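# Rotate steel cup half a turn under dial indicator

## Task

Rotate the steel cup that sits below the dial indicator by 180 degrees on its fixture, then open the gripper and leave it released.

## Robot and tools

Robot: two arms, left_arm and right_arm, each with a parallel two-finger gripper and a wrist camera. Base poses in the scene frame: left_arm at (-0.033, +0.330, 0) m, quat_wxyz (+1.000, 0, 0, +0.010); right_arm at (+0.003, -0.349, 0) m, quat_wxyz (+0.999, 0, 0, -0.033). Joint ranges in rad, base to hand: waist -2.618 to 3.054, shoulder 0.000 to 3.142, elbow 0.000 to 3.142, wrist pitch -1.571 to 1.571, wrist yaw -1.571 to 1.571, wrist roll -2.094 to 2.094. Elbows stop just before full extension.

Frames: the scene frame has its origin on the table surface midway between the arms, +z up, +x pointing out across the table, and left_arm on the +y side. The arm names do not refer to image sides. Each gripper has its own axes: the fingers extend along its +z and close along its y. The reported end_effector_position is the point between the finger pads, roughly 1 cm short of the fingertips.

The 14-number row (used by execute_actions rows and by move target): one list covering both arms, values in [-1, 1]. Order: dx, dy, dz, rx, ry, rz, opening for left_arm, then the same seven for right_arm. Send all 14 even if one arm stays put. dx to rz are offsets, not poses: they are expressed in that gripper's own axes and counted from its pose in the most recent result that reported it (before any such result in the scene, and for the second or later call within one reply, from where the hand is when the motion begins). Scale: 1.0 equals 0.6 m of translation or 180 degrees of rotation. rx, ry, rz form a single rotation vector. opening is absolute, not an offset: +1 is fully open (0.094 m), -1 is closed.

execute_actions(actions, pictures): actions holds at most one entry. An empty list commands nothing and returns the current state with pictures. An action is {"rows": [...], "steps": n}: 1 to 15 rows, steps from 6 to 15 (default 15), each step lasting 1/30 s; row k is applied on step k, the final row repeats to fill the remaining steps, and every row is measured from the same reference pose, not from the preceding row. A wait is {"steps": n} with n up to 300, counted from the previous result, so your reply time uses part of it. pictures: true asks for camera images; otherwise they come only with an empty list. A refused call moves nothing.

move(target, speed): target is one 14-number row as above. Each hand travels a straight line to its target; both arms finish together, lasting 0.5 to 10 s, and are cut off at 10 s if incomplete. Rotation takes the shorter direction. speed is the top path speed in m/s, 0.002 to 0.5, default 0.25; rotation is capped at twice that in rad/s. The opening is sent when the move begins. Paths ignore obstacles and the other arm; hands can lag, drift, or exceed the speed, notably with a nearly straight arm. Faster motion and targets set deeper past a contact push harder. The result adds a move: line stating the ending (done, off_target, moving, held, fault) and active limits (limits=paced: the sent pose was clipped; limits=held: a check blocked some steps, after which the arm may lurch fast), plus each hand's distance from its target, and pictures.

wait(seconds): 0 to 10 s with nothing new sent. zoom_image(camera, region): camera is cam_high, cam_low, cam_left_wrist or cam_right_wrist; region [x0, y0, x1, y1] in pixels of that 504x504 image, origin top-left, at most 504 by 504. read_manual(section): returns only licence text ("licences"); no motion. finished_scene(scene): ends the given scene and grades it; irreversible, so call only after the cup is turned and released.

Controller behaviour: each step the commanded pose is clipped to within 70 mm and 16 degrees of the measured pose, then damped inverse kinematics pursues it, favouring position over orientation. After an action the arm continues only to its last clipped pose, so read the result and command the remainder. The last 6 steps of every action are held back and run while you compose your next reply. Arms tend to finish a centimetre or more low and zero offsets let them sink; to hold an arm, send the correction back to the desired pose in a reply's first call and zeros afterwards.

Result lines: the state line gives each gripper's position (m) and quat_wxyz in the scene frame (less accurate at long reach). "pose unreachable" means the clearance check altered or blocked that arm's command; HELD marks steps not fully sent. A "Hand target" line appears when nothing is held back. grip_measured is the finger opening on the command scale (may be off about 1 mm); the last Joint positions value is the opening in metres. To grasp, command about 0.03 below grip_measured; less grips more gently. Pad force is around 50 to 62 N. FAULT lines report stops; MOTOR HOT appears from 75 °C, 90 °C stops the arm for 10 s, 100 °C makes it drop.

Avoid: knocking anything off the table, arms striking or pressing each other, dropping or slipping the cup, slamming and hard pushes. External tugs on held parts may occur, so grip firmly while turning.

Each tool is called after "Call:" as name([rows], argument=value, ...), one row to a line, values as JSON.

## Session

Call:
execute_actions(actions=[])

Scene clock: 0.00 s of 4800.00 s.
left_arm: end_effector_position=(+0.2336, -0.2886, +0.1625) grip_measured=+1.000 end_effector_quat_wxyz=(+0.319, +0.411, +0.702, -0.487) | right_arm: end_effector_position=(+0.4675, -0.5356, +0.3020) grip_measured=+1.000 end_effector_quat_wxyz=(+0.509, +0.180, +0.723, -0.431)
Joint positions: left_arm=[-1.072  2.363  1.887  0.11   0.442 -0.298  0.094] | right_arm=[-0.056  1.672  1.24   0.27   0.819 -0.341  0.094]
Joint velocities: left_arm=[-0.017 -0.002  0.007  0.066 -0.022 -0.022  0.   ] | right_arm=[-0.002  0.012  0.022  0.066 -0.081 -0.007  0.   ]
Motor temperatures (°C, as the motors report them): left_arm=[21 23 22 22 22 22] | right_arm=[23 26 23 25 21 20]
Hand target (left_arm): +0.234, -0.289, +0.179; +0.329, +0.412, +0.692, -0.493
Hand target (right_arm): +0.465, -0.536, +0.320; +0.528, +0.192, +0.708, -0.427
camera_calibration (this result's frames):
cam_left_wrist: T_world_to_cam=[[-0.950257, -0.169412, 0.261365, 0.128833], [-0.307666, 0.641256, -0.702945, 0.416397], [-0.0485145, -0.748392, -0.66148, 0.0255757], [0, 0, 0, 1]] pos_world=[0.251776, -0.22605, 0.27595]
cam_right_wrist: T_world_to_cam=[[-0.550133, -0.518065, 0.654952, -0.209546], [-0.801901, 0.108861, -0.587456, 0.652766], [0.233042, -0.848385, -0.475325, -0.300487], [0, 0, 0, 1]] pos_world=[0.478201, -0.434548, 0.377884]

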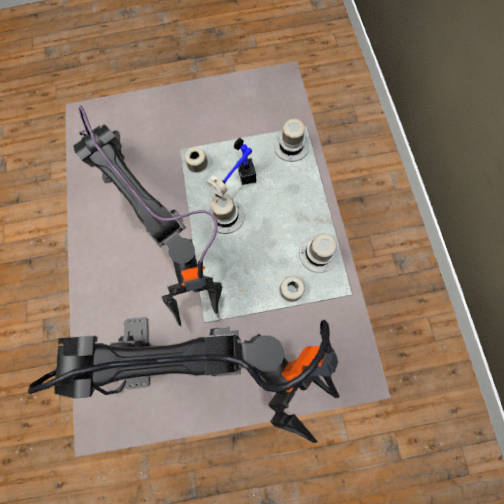

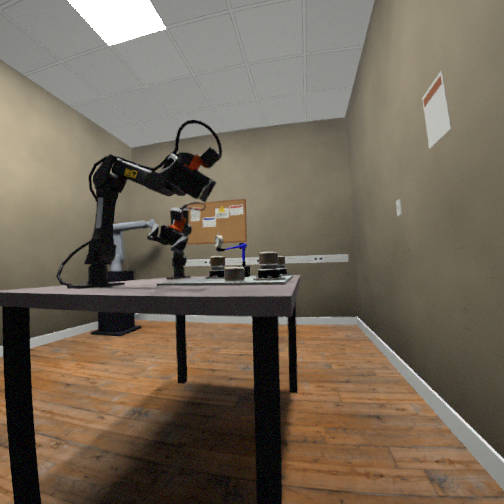

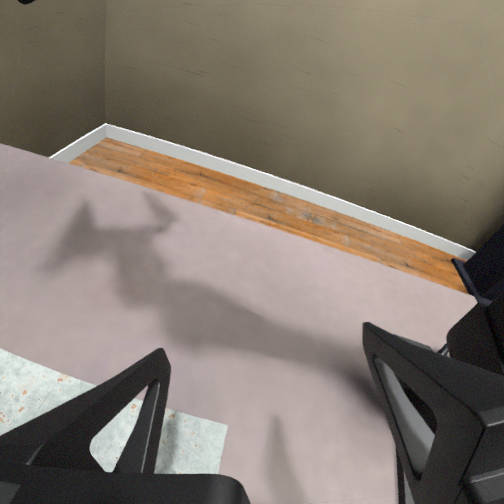

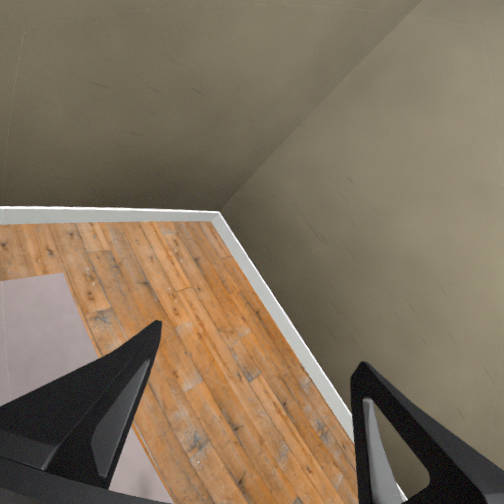

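Call:
zoom_image(camera="cam_high", region=[170, 130, 280, 250])

Call:
zoom_image(camera="cam_low", region=[190, 225, 290, 290])

Region (170, 130, 280, 250) of cam_high's 504x504 image, scaled by 4.200, with more detail than that image has; it fills the left 462 columns of this view, and the rest is white.

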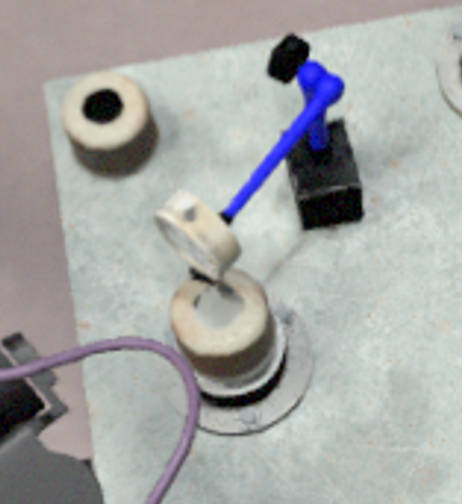

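Region (190, 225, 290, 290) of cam_low's 504x504 image, scaled by 5.040, with more detail than that image has; it fills the top 328 rows of this view, and the rest is white.

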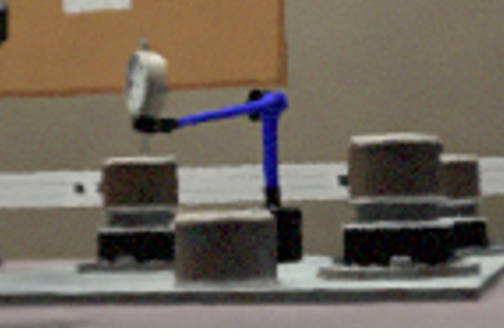

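Call:
move(target=[0.1089, 0.0446, -0.901, -0.3368, 0.0259, -0.0515, -1, 0.2989, 0.3832, -0.8918, -0.3617, -0.0911, 0.0921, 1], speed=0.3)

Scene clock: 13.83 s of 4800.00 s.
left_arm: end_effector_position=(+0.2072, +0.2450, +0.2511) grip_measured=-0.994 end_effector_quat_wxyz=(+0.396, +0.160, +0.902, -0.066) | right_arm: end_effector_position=(+0.2342, -0.0116, +0.0925) grip_measured=+1.000 end_effector_quat_wxyz=(+0.663, -0.096, +0.740, +0.070)
Joint positions: left_arm=[-0.367  0.833  1.024 -0.934 -0.004  0.006  0.   ] | right_arm=[1.437 1.991 0.614 1.113 1.124 0.214 0.094]
Joint velocities: left_arm=[ 0.007  0.002 -0.022 -0.051  0.051  0.007 -0.001] | right_arm=[ 0.002 -0.002 -0.017  0.051 -0.037 -0.007  0.   ]
Motor temperatures (°C, as the motors report them): left_arm=[21 28 24 24 22 22] | right_arm=[23 27 24 29 21 20]
Hand target (left_arm): +0.206, +0.246, +0.266; +0.414, +0.160, +0.893, -0.071
Hand target (right_arm): +0.235, -0.007, +0.101; +0.670, -0.081, +0.734, +0.079
Off the commanded pose (left_arm): 0.020 m, 3 deg.
Off the commanded pose (right_arm): 0.012 m, 2 deg.
Kept back: nothing.
After step 90, 8.00 s passed at rest.
move: off_target (left_arm, right_arm)
camera_calibration (this result's frames):
cam_left_wrist: T_world_to_cam=[[-0.421436, -0.893893, -0.152797, 0.342958], [-0.800239, 0.445836, -0.401059, 0.202506], [0.426626, -0.0467465, -0.903219, 0.272616], [0, 0, 0, 1]] pos_world=[0.190283, 0.229026, 0.379852]
cam_right_wrist: T_world_to_cam=[[0.27821, -0.919098, 0.27903, -0.0930607], [-0.503065, -0.386896, -0.772811, 0.226924], [0.818245, 0.0746336, -0.570005, -0.0187626], [0, 0, 0, 1]] pos_world=[0.1554, 0.00366431, 0.190641]

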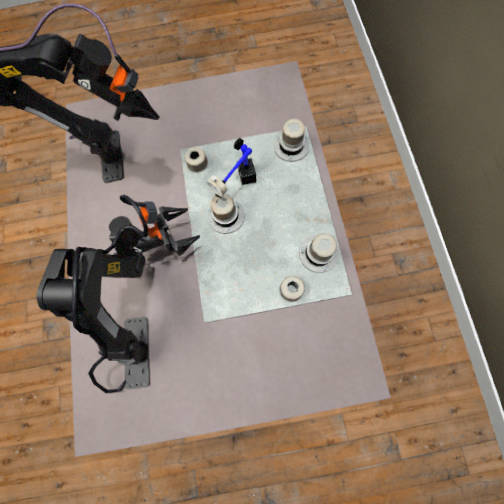

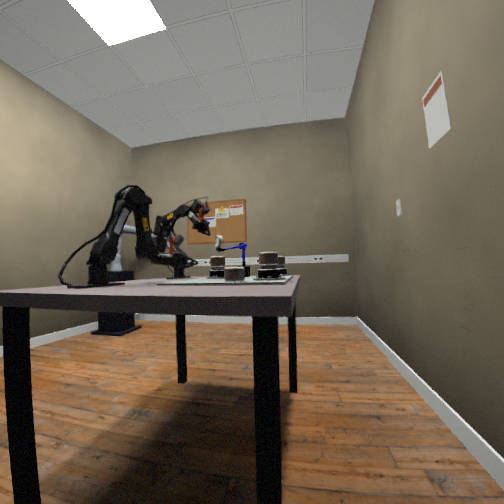

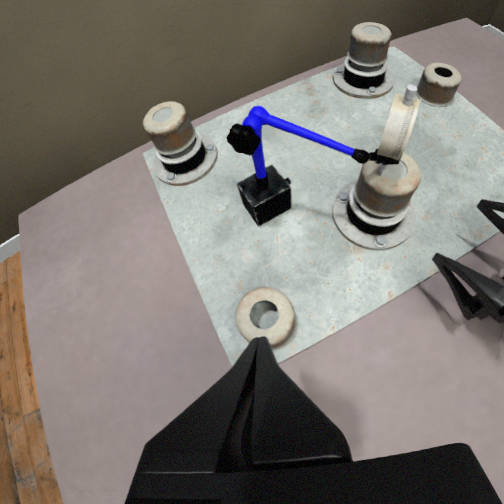

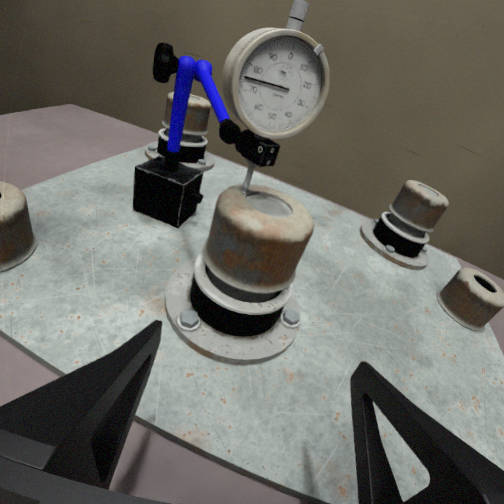

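Call:
zoom_image(camera="cam_high", region=[120, 160, 260, 270])

Call:
zoom_image(camera="cam_right_wrist", region=[140, 150, 380, 380])

Call:
zoom_image(camera="cam_low", region=[150, 225, 250, 290])

Region (120, 160, 260, 270) of cam_high's 504x504 image, scaled by 3.600, with more detail than that image has; it fills the top 396 rows of this view, and the rest is white.

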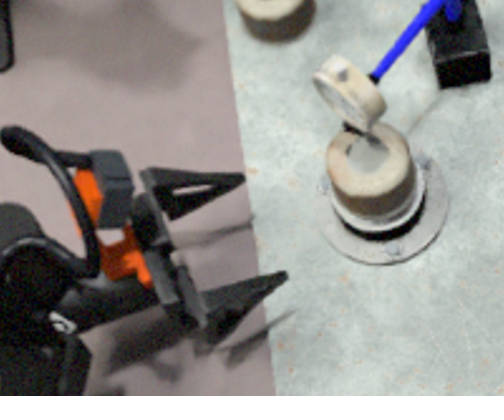

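Region (140, 150, 380, 380) of cam_right_wrist's 504x504 image, scaled by 2.100, with more detail than that image has; it fills the top 483 rows of this view, and the rest is white.

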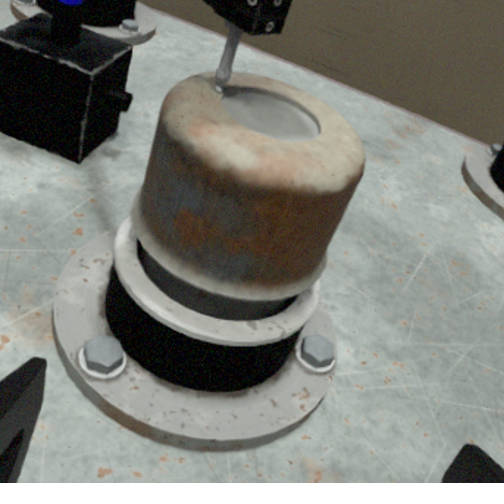

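Region (150, 225, 250, 290) of cam_low's 504x504 image, scaled by 5.040, with more detail than that image has; it fills the top 328 rows of this view, and the rest is white.

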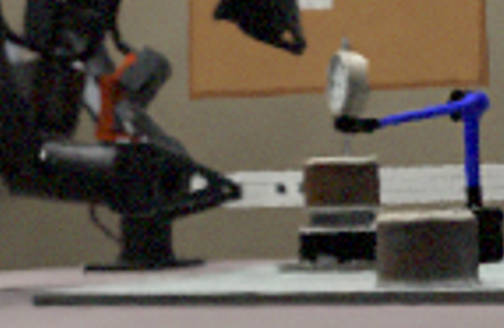

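Call:
move(target=[-0.0166,0.0011,-0.0186,0,-0.0128,0,-1, -0.0432,0.0098,0.1925,0.0468,-0.0134,0.016,1], speed=0.12)

Scene clock: 17.97 s of 4800.00 s.
left_arm: end_effector_position=(+0.2070, +0.2449, +0.2509) grip_measured=-0.994 end_effector_quat_wxyz=(+0.396, +0.161, +0.902, -0.066) | right_arm: end_effector_position=(+0.3418, +0.0190, +0.0979) grip_measured=+1.000 end_effector_quat_wxyz=(+0.678, -0.030, +0.734, +0.030)
Joint positions: left_arm=[-0.367  0.833  1.024 -0.935 -0.003  0.008  0.   ] | right_arm=[1.204 2.204 0.991 1.055 1.047 0.141 0.094]
Joint velocities: left_arm=[-0.017  0.007 -0.002  0.022  0.022 -0.022  0.001] | right_arm=[-0.007 -0.002 -0.012  0.022 -0.037 -0.037  0.   ]
Motor temperatures (°C, as the motors report them): left_arm=[21 27 24 25 22 22] | right_arm=[23 28 24 29 21 20]
Hand target (left_arm): +0.206, +0.246, +0.266; +0.415, +0.159, +0.893, -0.069
Hand target (right_arm): +0.347, +0.023, +0.104; +0.681, -0.027, +0.731, +0.033
Off the commanded pose (left_arm): 0.015 m, 2 deg.
Off the commanded pose (right_arm): 0.009 m, 1 deg.
Kept back: nothing.
move: off_target (left_arm)
camera_calibration (this result's frames):
cam_left_wrist: T_world_to_cam=[[-0.422988, -0.893161, -0.152792, 0.342864], [-0.799796, 0.44726, -0.400355, 0.201748], [0.425919, -0.0471432, -0.903532, 0.272885], [0, 0, 0, 1]] pos_world=[0.190158, 0.228864, 0.379718]
cam_right_wrist: T_world_to_cam=[[0.128735, -0.958715, 0.253561, -0.0420065], [-0.530561, -0.282602, -0.79915, 0.307092], [0.837814, -0.0316512, -0.545038, -0.11311], [0, 0, 0, 1]] pos_world=[0.263103, 0.0429325, 0.194414]

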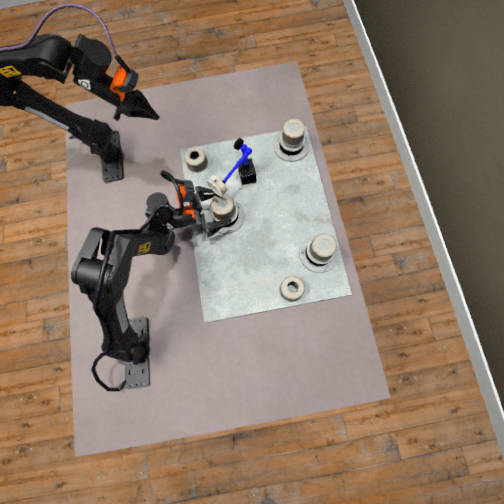

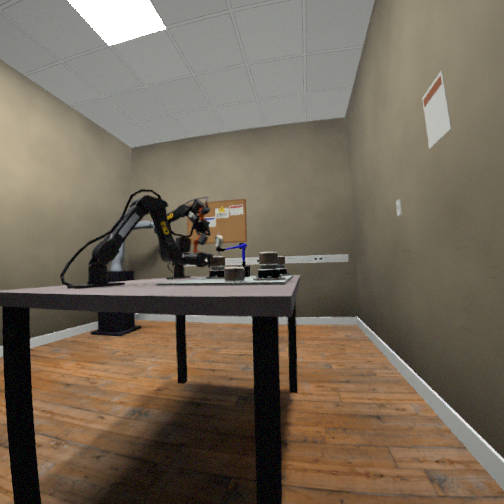

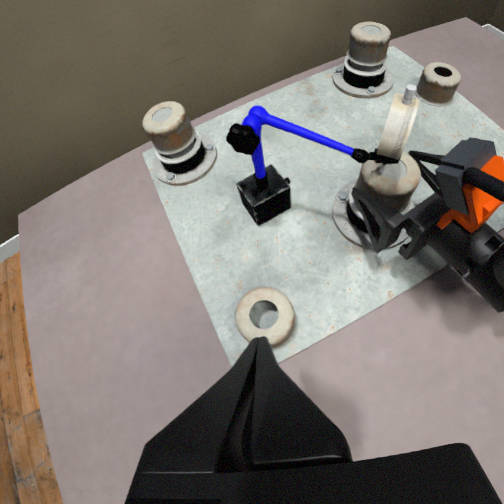

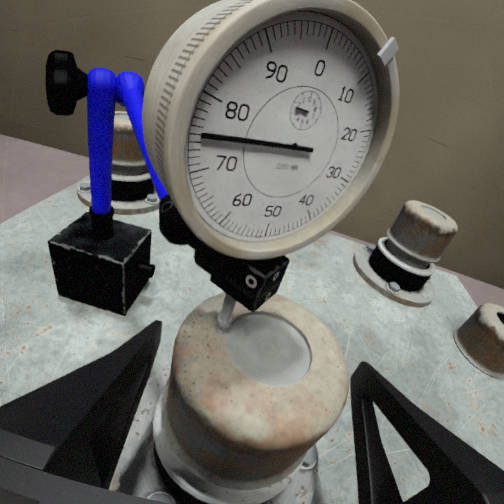

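Call:
execute_actions(actions=[])

Scene clock: 18.57 s of 4800.00 s.
left_arm: end_effector_position=(+0.2070, +0.2449, +0.2509) grip_measured=-0.994 end_effector_quat_wxyz=(+0.396, +0.161, +0.902, -0.066) | right_arm: end_effector_position=(+0.3418, +0.0190, +0.0976) grip_measured=+1.000 end_effector_quat_wxyz=(+0.678, -0.031, +0.734, +0.030)
Joint positions: left_arm=[-0.367  0.833  1.024 -0.935 -0.003  0.008  0.   ] | right_arm=[1.204 2.204 0.991 1.054 1.046 0.141 0.094]
Joint velocities: left_arm=[-0.002  0.007 -0.002  0.022  0.022  0.007 -0.   ] | right_arm=[-0.002 -0.002 -0.012 -0.066 -0.066 -0.022  0.   ]
Motor temperatures (°C, as the motors report them): left_arm=[21 27 24 25 22 22] | right_arm=[23 28 24 29 21 20]
Hand target (left_arm): +0.206, +0.246, +0.266; +0.415, +0.159, +0.893, -0.069
Hand target (right_arm): +0.347, +0.023, +0.104; +0.681, -0.027, +0.731, +0.033
Off the commanded pose (left_arm): 0.015 m, 2 deg.
Off the commanded pose (right_arm): 0.010 m, 1 deg.
Kept back: nothing.
Steps of this call (steps 1 to 18: nothing new was sent). Readings (end_effector_position):
1: left_arm (+0.2070, +0.2449, +0.2509) | right_arm (+0.3418, +0.0190, +0.0978)
2: left_arm (+0.2070, +0.2449, +0.2509) | right_arm (+0.3418, +0.0190, +0.0978)
4: left_arm (+0.2070, +0.2449, +0.2509) | right_arm (+0.3418, +0.0190, +0.0977)
8: left_arm (+0.2070, +0.2449, +0.2509) | right_arm (+0.3418, +0.0190, +0.0976)
18: the state above
camera_calibration (this result's frames):
cam_left_wrist: T_world_to_cam=[[-0.422988, -0.893161, -0.152792, 0.342864], [-0.799796, 0.44726, -0.400355, 0.201748], [0.425919, -0.0471432, -0.903532, 0.272885], [0, 0, 0, 1]] pos_world=[0.190158, 0.228864, 0.379718]
cam_right_wrist: T_world_to_cam=[[0.129293, -0.95822, 0.255142, -0.0422642], [-0.530975, -0.284207, -0.798306, 0.306979], [0.837466, -0.0322585, -0.545537, -0.113046], [0, 0, 0, 1]] pos_world=[0.263135, 0.0431003, 0.194175]

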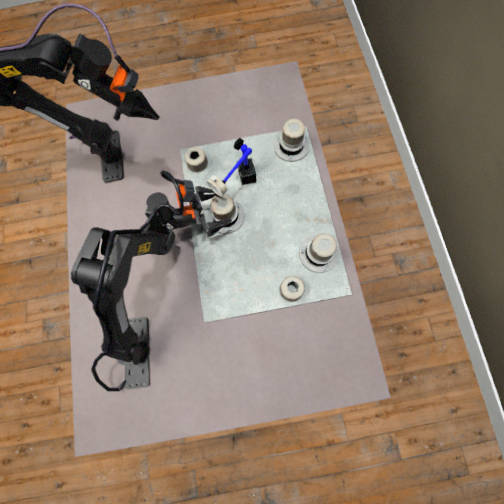

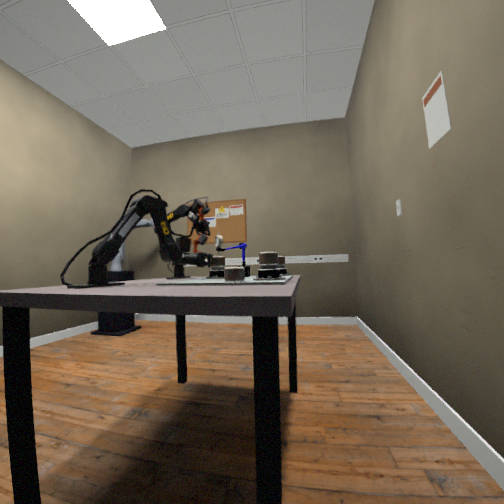

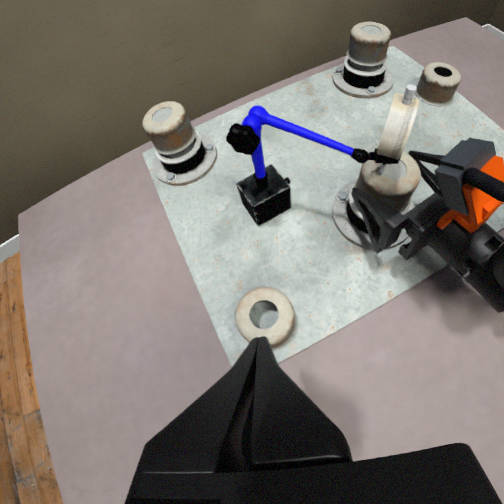

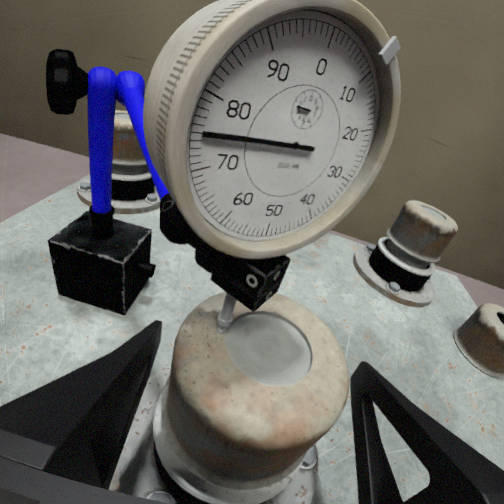

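Call:
zoom_image(camera="cam_right_wrist", region=[100, 260, 440, 504])

Call:
zoom_image(camera="cam_high", region=[150, 130, 290, 270])

Call:
zoom_image(camera="cam_low", region=[160, 215, 280, 295])

Call:
zoom_image(camera="cam_left_wrist", region=[310, 70, 504, 290])

Region (100, 260, 440, 504) of cam_right_wrist's 504x504 image, scaled by 1.482, with more detail than that image has; it fills the top 362 rows of this view, and the rest is white.

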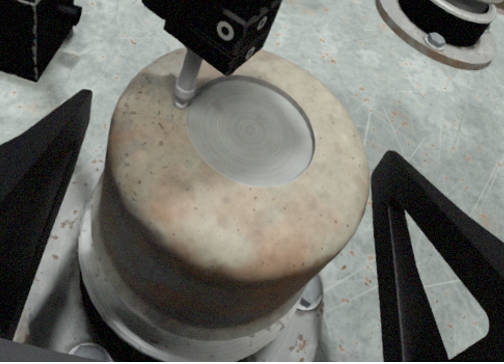

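Region (150, 130, 290, 270) of cam_high's 504x504 image, scaled by 3.600, with more detail than that image has.

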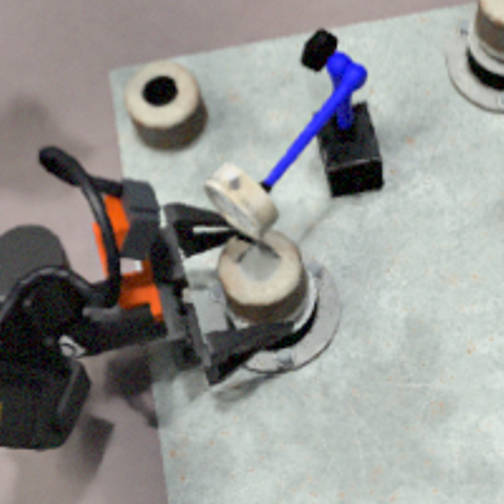

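Region (160, 215, 280, 295) of cam_low's 504x504 image, scaled by 4.200, with more detail than that image has.

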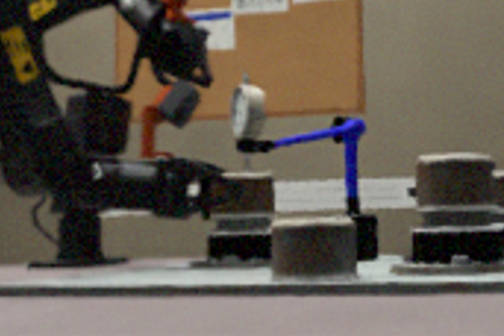

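Region (310, 70, 504, 290) of cam_left_wrist's 504x504 image, scaled by 2.291, with more detail than that image has; it fills the left 444 columns of this view, and the rest is white.

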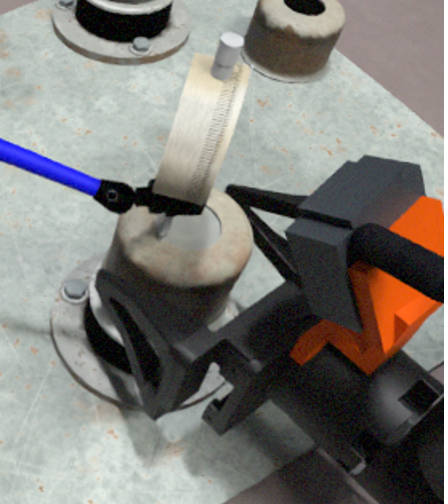

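Call:
zoom_image(camera="cam_low", region=[190, 240, 240, 285])

Call:
zoom_image(camera="cam_high", region=[185, 170, 255, 240])

Region (190, 240, 240, 285) of cam_low's 504x504 image, scaled by 10.080, with more detail than that image has; it fills the top 454 rows of this view, and the rest is white.

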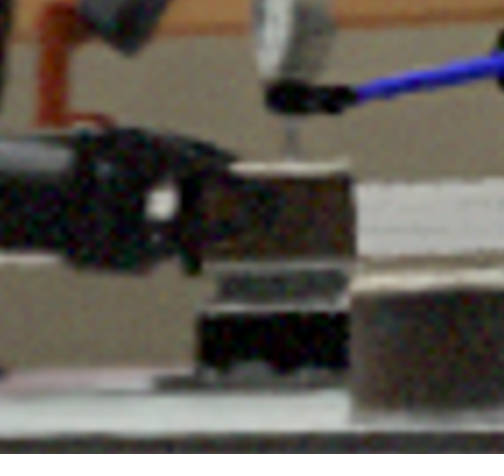

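Region (185, 170, 255, 240) of cam_high's 504x504 image, scaled by 7.200, with more detail than that image has.

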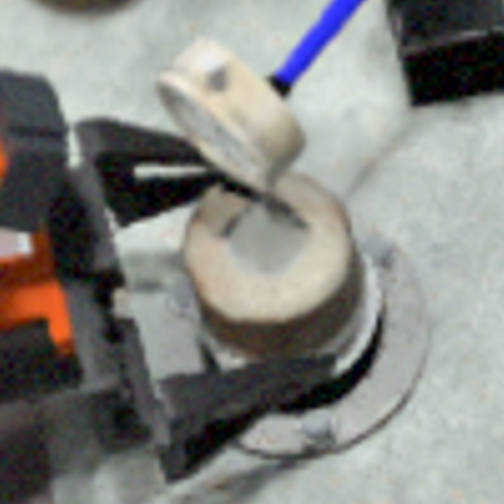

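Call:
execute_actions([
  {"rows": [[-0.0166,0.0011,-0.0186,0,-0.0128,0,-1,-0.0118,0.008,0.005,0,0,0,0.9],[-0.0166,0.0011,-0.0186,0,-0.0128,0,-1,-0.0118,0.010,0.002,0,0,0,0.82],[-0.0166,0.0011,-0.0186,0,-0.0128,0,-1,-0.0118,0.012,-0.001,0,0,0,0.77],[-0.0166,0.0011,-0.0186,0,-0.0128,0,-1,-0.0118,0.013,-0.003,0,0,0,0.74],[-0.0166,0.0011,-0.0186,0,-0.0128,0,-1,-0.0118,0.014,-0.005,0,0,0,0.72],[-0.0166,0.0011,-0.0186,0,-0.0128,0,-1,-0.0118,0.014,-0.006,0,0,0,0.7]], "steps": 12},
])

Call:
execute_actions([
  {"steps": 8},
], pictures=true)

Scene clock: 24.50 s of 4800.00 s.
left_arm: end_effector_position=(+0.2070, +0.2449, +0.2509) grip_measured=-0.994 end_effector_quat_wxyz=(+0.396, +0.161, +0.902, -0.066) | right_arm: end_effector_position=(+0.3414, +0.0183, +0.0937) grip_measured=+0.712 end_effector_quat_wxyz=(+0.674, -0.038, +0.738, +0.021)
Joint positions: left_arm=[-0.367  0.833  1.024 -0.935 -0.003  0.008  0.   ] | right_arm=[1.204 2.204 0.991 1.028 1.048 0.141 0.08 ]
Joint velocities: left_arm=[-0.002 -0.012 -0.002 -0.007 -0.022  0.037  0.001] | right_arm=[ 0.007 -0.002 -0.002 -0.139 -0.022  0.007 -0.02 ]
Motor temperatures (°C, as the motors report them): left_arm=[21 26 24 25 22 22] | right_arm=[23 28 24 29 21 20]
Steps of this call (steps 1 to 90: nothing new was sent; then 2.73 s passed at rest; steps 91 to 96: the first 6 steps of this action). Readings (end_effector_position):
91: left_arm (+0.2070, +0.2449, +0.2509) | right_arm (+0.3417, +0.0190, +0.0971)
92: left_arm (+0.2070, +0.2449, +0.2509) | right_arm (+0.3417, +0.0189, +0.0964)
94: left_arm (+0.2070, +0.2449, +0.2509) | right_arm (+0.3416, +0.0186, +0.0948)
96: the state above

Scene clock: 24.77 s of 4800.00 s.
left_arm: end_effector_position=(+0.2070, +0.2449, +0.2509) grip_measured=-0.994 end_effector_quat_wxyz=(+0.396, +0.161, +0.902, -0.066) | right_arm: end_effector_position=(+0.3390, +0.0197, +0.0919) grip_measured=+0.702 end_effector_quat_wxyz=(+0.672, -0.043, +0.739, +0.019)
Joint positions: left_arm=[-0.367  0.833  1.024 -0.935 -0.003  0.008  0.   ] | right_arm=[1.21  2.204 0.991 1.017 1.05  0.141 0.08 ]
Joint velocities: left_arm=[-0.002  0.007  0.007  0.022  0.022  0.022 -0.   ] | right_arm=[ 0.012  0.002 -0.012 -0.022 -0.007  0.022  0.   ]
Motor temperatures (°C, as the motors report them): left_arm=[21 26 24 25 22 22] | right_arm=[23 28 24 29 21 20]
Hand target (left_arm): +0.206, +0.246, +0.266; +0.414, +0.159, +0.893, -0.070
Hand target (right_arm): +0.338, +0.027, +0.105; +0.678, -0.031, +0.734, +0.030
Off the commanded pose (left_arm): 0.015 m, 2 deg.
Off the commanded pose (right_arm): 0.015 m, 2 deg.
Kept back: nothing.
Steps of this call (steps 1 to 6: the last 6 steps of your previous action; steps 7 to 8: nothing new was sent). Readings (end_effector_position):
1: left_arm (+0.2070, +0.2449, +0.2509) | right_arm (+0.3411, +0.0183, +0.0933)
2: left_arm (+0.2070, +0.2449, +0.2509) | right_arm (+0.3406, +0.0186, +0.0929)
4: left_arm (+0.2070, +0.2449, +0.2509) | right_arm (+0.3396, +0.0193, +0.0924)
8: the state above
camera_calibration (this result's frames):
cam_left_wrist: T_world_to_cam=[[-0.422988, -0.893161, -0.152792, 0.342864], [-0.799796, 0.44726, -0.400355, 0.201748], [0.425919, -0.0471432, -0.903532, 0.272885], [0, 0, 0, 1]] pos_world=[0.190158, 0.228864, 0.379718]
cam_right_wrist: T_world_to_cam=[[0.13632, -0.948547, 0.285788, -0.0452253], [-0.541912, -0.312893, -0.780019, 0.303672], [0.829306, -0.04854, -0.556682, -0.109746], [0, 0, 0, 1]] pos_world=[0.261741, 0.0467913, 0.188701]

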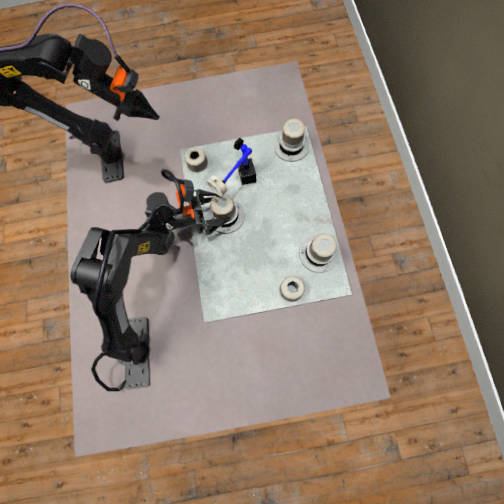

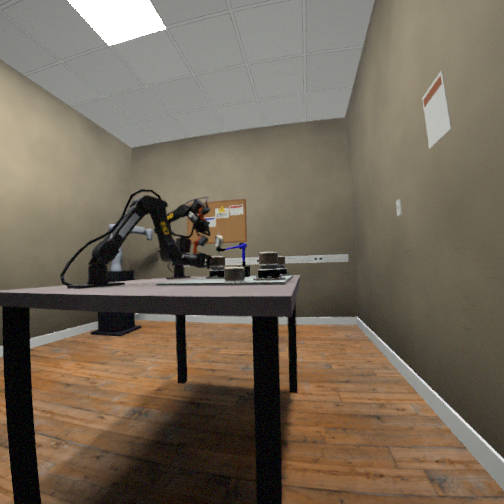

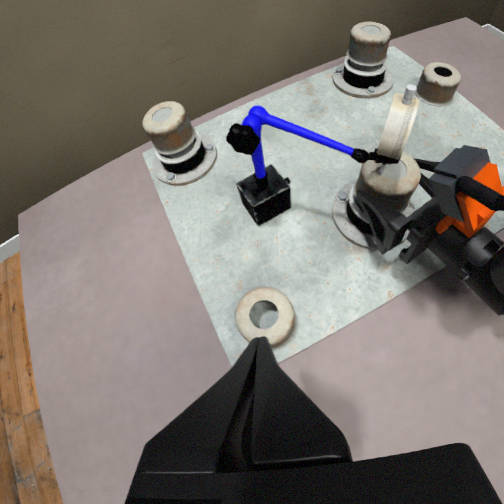

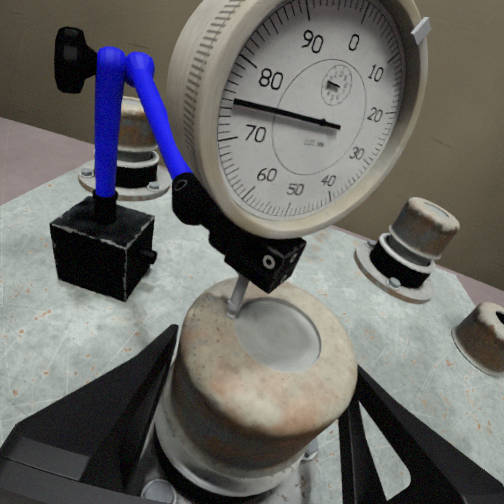

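Call:
execute_actions([
  {"rows": [[-0.0166,0.0011,-0.0186,0,-0.0128,0,-1,-0.0218,0.013,-0.003,0.0003,-0.005,0.008,0.7],[-0.0166,0.0011,-0.0186,0,-0.0128,0,-1,-0.0218,0.014,-0.004,0.0004,-0.007,0.012,0.7],[-0.0166,0.0011,-0.0186,0,-0.0128,0,-1,-0.0218,0.015,-0.005,0.0004,-0.009,0.015,0.7],[-0.0166,0.0011,-0.0186,0,-0.0128,0,-1,-0.0218,0.0152,-0.0057,0.0004,-0.011,0.018,0.69],[-0.0166,0.0011,-0.0186,0,-0.0128,0,-1,-0.0218,0.0152,-0.0057,0.0004,-0.012,0.02,0.68]], "steps": 10},
])

Call:
execute_actions([
  {"steps": 7},
], pictures=true)

Scene clock: 26.33 s of 4800.00 s.
left_arm: end_effector_position=(+0.2070, +0.2449, +0.2509) grip_measured=-0.994 end_effector_quat_wxyz=(+0.396, +0.161, +0.902, -0.066) | right_arm: end_effector_position=(+0.3386, +0.0192, +0.0916) grip_measured=+0.695 end_effector_quat_wxyz=(+0.671, -0.043, +0.740, +0.017)
Joint positions: left_arm=[-0.367  0.833  1.024 -0.935 -0.003  0.008  0.   ] | right_arm=[1.211 2.204 0.991 1.014 1.054 0.141 0.08 ]
Joint velocities: left_arm=[ 0.002 -0.007 -0.007  0.066 -0.007 -0.007 -0.   ] | right_arm=[ 0.017 -0.012 -0.012  0.022  0.066 -0.037 -0.007]
Motor temperatures (°C, as the motors report them): left_arm=[21 25 24 25 22 22] | right_arm=[23 29 24 29 21 20]
Steps of this call (steps 1 to 43: nothing new was sent; steps 44 to 47: the first 4 steps of this action). Readings (end_effector_position):
44: left_arm (+0.2070, +0.2449, +0.2509) | right_arm (+0.3390, +0.0194, +0.0914)
45: left_arm (+0.2070, +0.2449, +0.2509) | right_arm (+0.3390, +0.0193, +0.0914)
47: the state above

Scene clock: 26.57 s of 4800.00 s.
left_arm: end_effector_position=(+0.2070, +0.2449, +0.2509) grip_measured=-0.994 end_effector_quat_wxyz=(+0.396, +0.161, +0.902, -0.066) | right_arm: end_effector_position=(+0.3364, +0.0210, +0.0939) grip_measured=+0.682 end_effector_quat_wxyz=(+0.674, -0.039, +0.737, +0.022)
Joint positions: left_arm=[-0.367  0.833  1.024 -0.935 -0.003  0.008  0.   ] | right_arm=[1.218 2.204 0.991 1.028 1.059 0.141 0.079]
Joint velocities: left_arm=[-0.002 -0.002 -0.007 -0.022 -0.037 -0.022 -0.001] | right_arm=[0.007 0.002 0.012 0.007 0.007 0.051 0.   ]
Motor temperatures (°C, as the motors report them): left_arm=[21 25 24 25 22 22] | right_arm=[23 29 24 29 21 20]
Hand target (left_arm): +0.206, +0.246, +0.266; +0.414, +0.159, +0.893, -0.070
Hand target (right_arm): +0.335, +0.029, +0.105; +0.683, -0.019, +0.729, +0.041
Off the commanded pose (left_arm): 0.015 m, 2 deg.
Off the commanded pose (right_arm): 0.014 m, 4 deg.
Kept back: nothing.
Steps of this call (steps 1 to 6: the last 6 steps of your previous action; step 7: nothing new was sent). Readings (end_effector_position):
1: left_arm (+0.2070, +0.2449, +0.2509) | right_arm (+0.3381, +0.0195, +0.0920)
2: left_arm (+0.2070, +0.2449, +0.2509) | right_arm (+0.3376, +0.0199, +0.0924)
4: left_arm (+0.2070, +0.2449, +0.2509) | right_arm (+0.3368, +0.0206, +0.0932)
7: the state above
camera_calibration (this result's frames):
cam_left_wrist: T_world_to_cam=[[-0.422988, -0.893161, -0.152792, 0.342864], [-0.799796, 0.44726, -0.400355, 0.201748], [0.425919, -0.0471432, -0.903532, 0.272885], [0, 0, 0, 1]] pos_world=[0.190158, 0.228864, 0.379718]
cam_right_wrist: T_world_to_cam=[[0.133248, -0.95146, 0.277433, -0.0423133], [-0.537361, -0.304569, -0.786436, 0.303159], [0.832759, -0.0442907, -0.551861, -0.108046], [0, 0, 0, 1]] pos_world=[0.258521, 0.047288, 0.190528]

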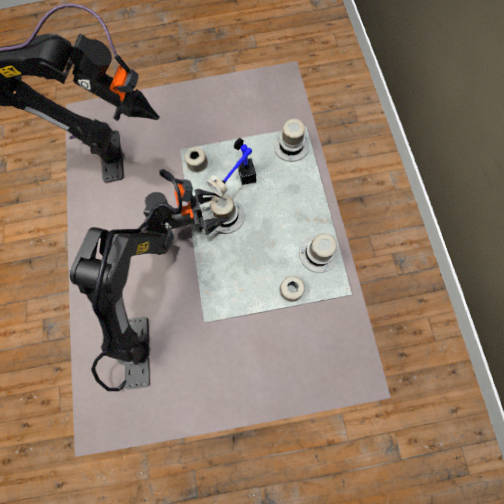

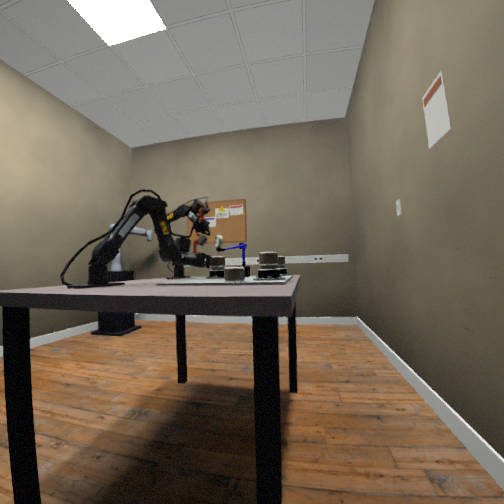

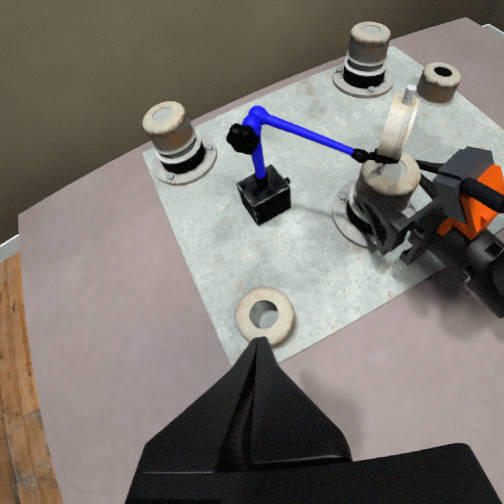

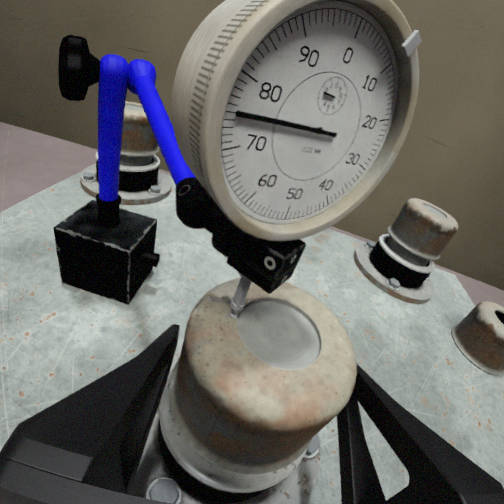

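Call:
execute_actions([
  {"rows": [[-0.0166,0.0011,-0.0186,0,-0.0128,0,-1,-0.0186,0.0114,-0.001,0,-0.012,0.019,0.65],[-0.0166,0.0011,-0.0186,0,-0.0128,0,-1,-0.0186,0.0114,-0.001,0,-0.013,0.021,0.62],[-0.0166,0.0011,-0.0186,0,-0.0128,0,-1,-0.0186,0.0114,-0.001,0,-0.013,0.021,0.59],[-0.0166,0.0011,-0.0186,0,-0.0128,0,-1,-0.0186,0.0114,-0.001,0,-0.013,0.021,0.565],[-0.0166,0.0011,-0.0186,0,-0.0128,0,-1,-0.0186,0.0114,-0.001,0,-0.013,0.021,0.54],[-0.0166,0.0011,-0.0186,0,-0.0128,0,-1,-0.0186,0.0114,-0.001,0,-0.013,0.021,0.52],[-0.0166,0.0011,-0.0186,0,-0.0128,0,-1,-0.0186,0.0114,-0.001,0,-0.013,0.021,0.5],[-0.0166,0.0011,-0.0186,0,-0.0128,0,-1,-0.0186,0.0114,-0.001,0,-0.013,0.021,0.485],[-0.0166,0.0011,-0.0186,0,-0.0128,0,-1,-0.0186,0.0114,-0.001,0,-0.013,0.021,0.47],[-0.0166,0.0011,-0.0186,0,-0.0128,0,-1,-0.0186,0.0114,-0.001,0,-0.013,0.021,0.455],[-0.0166,0.0011,-0.0186,0,-0.0128,0,-1,-0.0186,0.0114,-0.001,0,-0.013,0.021,0.44]], "steps": 12},
])

Call:
execute_actions([
  {"steps": 8},
], pictures=true)

Scene clock: 27.63 s of 4800.00 s.
left_arm: end_effector_position=(+0.2070, +0.2449, +0.2509) grip_measured=-0.994 end_effector_quat_wxyz=(+0.396, +0.161, +0.902, -0.066) | right_arm: end_effector_position=(+0.3366, +0.0210, +0.0917) grip_measured=+0.532 end_effector_quat_wxyz=(+0.677, -0.034, +0.735, +0.025)
Joint positions: left_arm=[-0.367  0.833  1.024 -0.935 -0.003  0.008  0.   ] | right_arm=[1.218 2.219 0.991 1.057 1.062 0.141 0.072]
Joint velocities: left_arm=[-0.002  0.012 -0.017  0.051 -0.051 -0.022 -0.   ] | right_arm=[ 0.002  0.056  0.027  0.139 -0.051 -0.007 -0.02 ]
Motor temperatures (°C, as the motors report them): left_arm=[21 25 25 25 22 22] | right_arm=[23 29 24 29 21 20]
Steps of this call (steps 1 to 26: nothing new was sent; steps 27 to 32: the first 6 steps of this action). Readings (end_effector_position):
27: left_arm (+0.2070, +0.2449, +0.2509) | right_arm (+0.3365, +0.0208, +0.0947)
28: left_arm (+0.2070, +0.2449, +0.2509) | right_arm (+0.3365, +0.0209, +0.0945)
30: left_arm (+0.2070, +0.2449, +0.2509) | right_arm (+0.3366, +0.0210, +0.0933)
32: the state above

Scene clock: 27.90 s of 4800.00 s.
left_arm: end_effector_position=(+0.2070, +0.2449, +0.2509) grip_measured=-0.994 end_effector_quat_wxyz=(+0.396, +0.161, +0.902, -0.066) | right_arm: end_effector_position=(+0.3365, +0.0214, +0.0916) grip_measured=+0.469 end_effector_quat_wxyz=(+0.677, -0.033, +0.734, +0.028)
Joint positions: left_arm=[-0.367  0.833  1.024 -0.935 -0.003  0.008  0.   ] | right_arm=[1.218 2.222 0.991 1.065 1.06  0.141 0.069]
Joint velocities: left_arm=[ 0.012 -0.012 -0.002 -0.037 -0.007  0.022  0.   ] | right_arm=[-0.012  0.002 -0.002 -0.11  -0.125  0.022  0.   ]
Motor temperatures (°C, as the motors report them): left_arm=[21 25 25 25 22 22] | right_arm=[23 29 24 29 21 20]
Hand target (left_arm): +0.206, +0.246, +0.266; +0.414, +0.159, +0.893, -0.070
Hand target (right_arm): +0.336, +0.028, +0.105; +0.687, -0.014, +0.725, +0.045
Off the commanded pose (left_arm): 0.015 m, 2 deg.
Off the commanded pose (right_arm): 0.015 m, 3 deg.
Kept back: nothing.
Steps of this call (steps 1 to 6: the last 6 steps of your previous action; steps 7 to 8: nothing new was sent). Readings (end_effector_position):
1: left_arm (+0.2070, +0.2449, +0.2509) | right_arm (+0.3366, +0.0211, +0.0917)
2: left_arm (+0.2070, +0.2449, +0.2509) | right_arm (+0.3364, +0.0213, +0.0916)
4: left_arm (+0.2070, +0.2449, +0.2509) | right_arm (+0.3365, +0.0213, +0.0917)
8: the state above
camera_calibration (this result's frames):
cam_left_wrist: T_world_to_cam=[[-0.422988, -0.893161, -0.152792, 0.342864], [-0.799796, 0.44726, -0.400355, 0.201748], [0.425919, -0.0471432, -0.903532, 0.272885], [0, 0, 0, 1]] pos_world=[0.190158, 0.228864, 0.379718]
cam_right_wrist: T_world_to_cam=[[0.130397, -0.956236, 0.261932, -0.0387769], [-0.531306, -0.290447, -0.795836, 0.300015], [0.837085, -0.0353914, -0.545927, -0.111606], [0, 0, 0, 1]] pos_world=[0.25788, 0.0461085, 0.187991]

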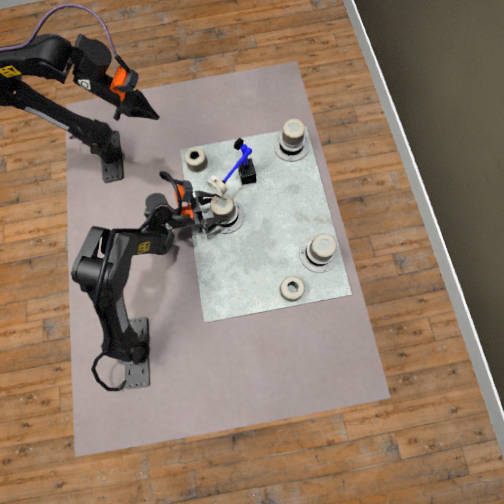

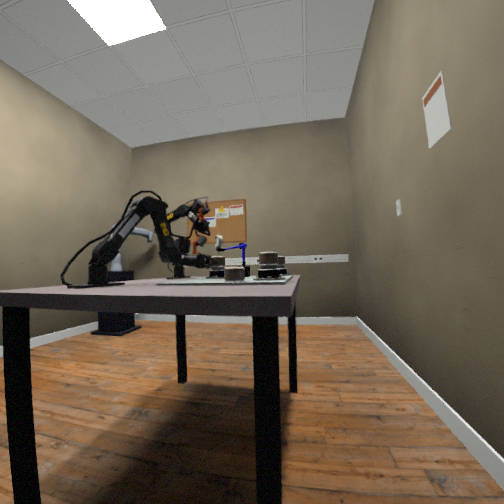

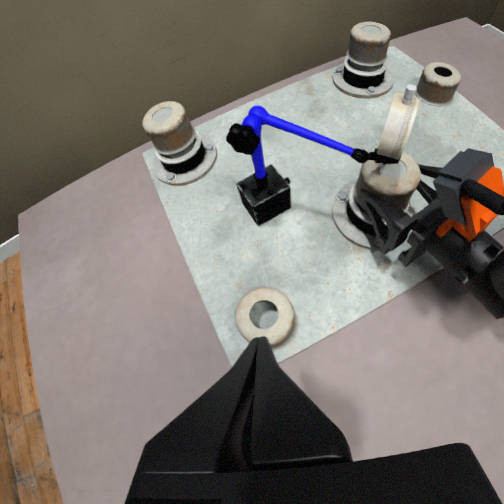

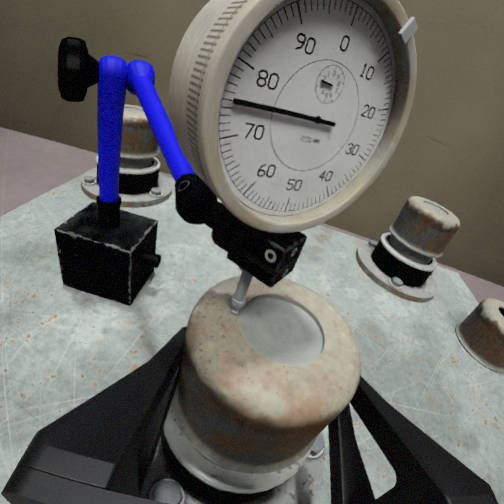

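Call:
move(target=[-0.0166,0.0011,-0.0186,0,-0.0128,0,-1,-0.006,0,0,-0.515,-0.0019,-0.0418,0.435], speed=0.32)

Scene clock: 35.07 s of 4800.00 s.
left_arm: end_effector_position=(+0.2070, +0.2449, +0.2509) grip_measured=-0.994 end_effector_quat_wxyz=(+0.396, +0.161, +0.902, -0.066) | right_arm: end_effector_position=(+0.3403, +0.0229, +0.0905) grip_measured=+0.469 end_effector_quat_wxyz=(-0.455, +0.554, -0.484, -0.502)
Joint positions: left_arm=[-0.367  0.833  1.024 -0.935 -0.003  0.008  0.   ] | right_arm=[ 0.562  2.26   1.091  0.95  -1.182 -0.221  0.069]
Joint velocities: left_arm=[ 0.012  0.007 -0.012 -0.081 -0.022  0.022  0.   ] | right_arm=[ 0.012 -0.007  0.017 -0.022 -0.037 -0.022  0.   ]
Motor temperatures (°C, as the motors report them): left_arm=[21 25 25 25 22 22] | right_arm=[23 29 24 30 21 20]
Hand target (left_arm): +0.206, +0.246, +0.266; +0.414, +0.159, +0.893, -0.070
Hand target (right_arm): +0.340, +0.023, +0.094; -0.446, +0.556, -0.482, -0.509
Off the commanded pose (left_arm): 0.015 m, 2 deg.
Off the commanded pose (right_arm): 0.006 m, 1 deg.
Kept back: nothing.
After step 90, 1.07 s passed at rest.
move: off_target (left_arm)
camera_calibration (this result's frames):
cam_left_wrist: T_world_to_cam=[[-0.422988, -0.893161, -0.152792, 0.342864], [-0.799796, 0.44726, -0.400355, 0.201748], [0.425919, -0.0471432, -0.903532, 0.272885], [0, 0, 0, 1]] pos_world=[0.190158, 0.228864, 0.379718]
cam_right_wrist: T_world_to_cam=[[0.948296, 0.159413, 0.274448, -0.342584], [0.316921, -0.522413, -0.791609, 0.0178713], [0.0171824, 0.837659, -0.545924, 0.143676], [0, 0, 0, 1]] pos_world=[0.316739, -0.0564026, 0.186605]

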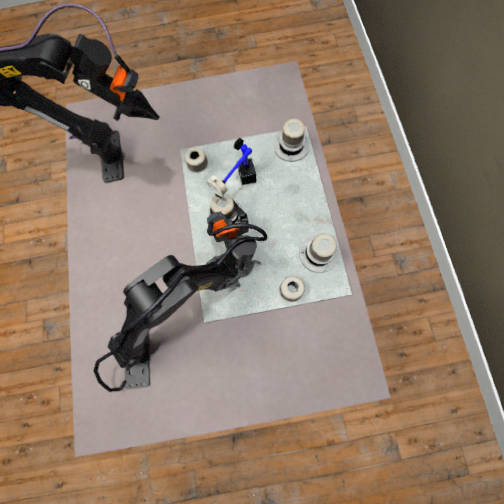

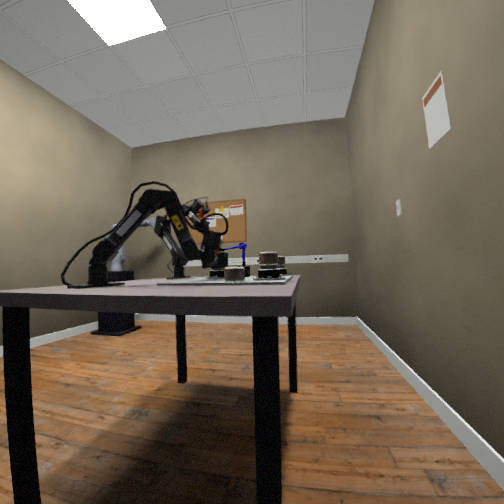

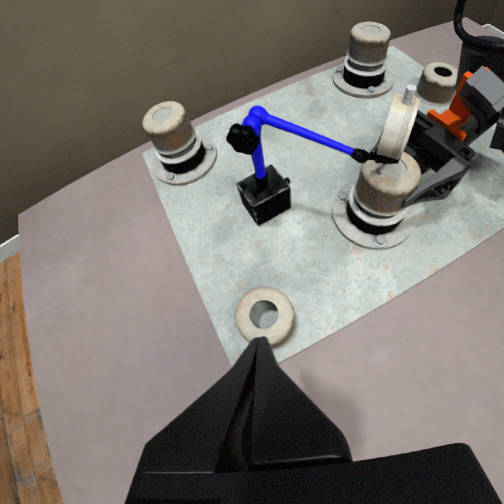

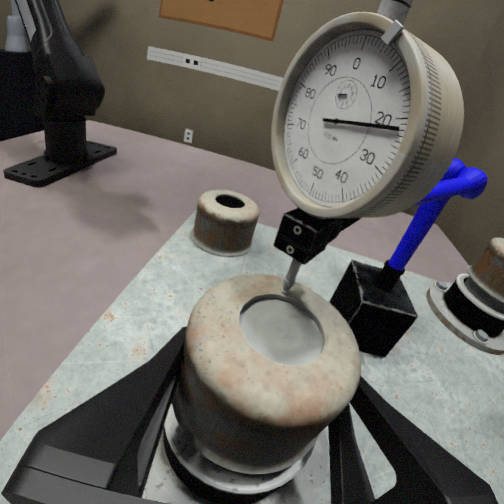

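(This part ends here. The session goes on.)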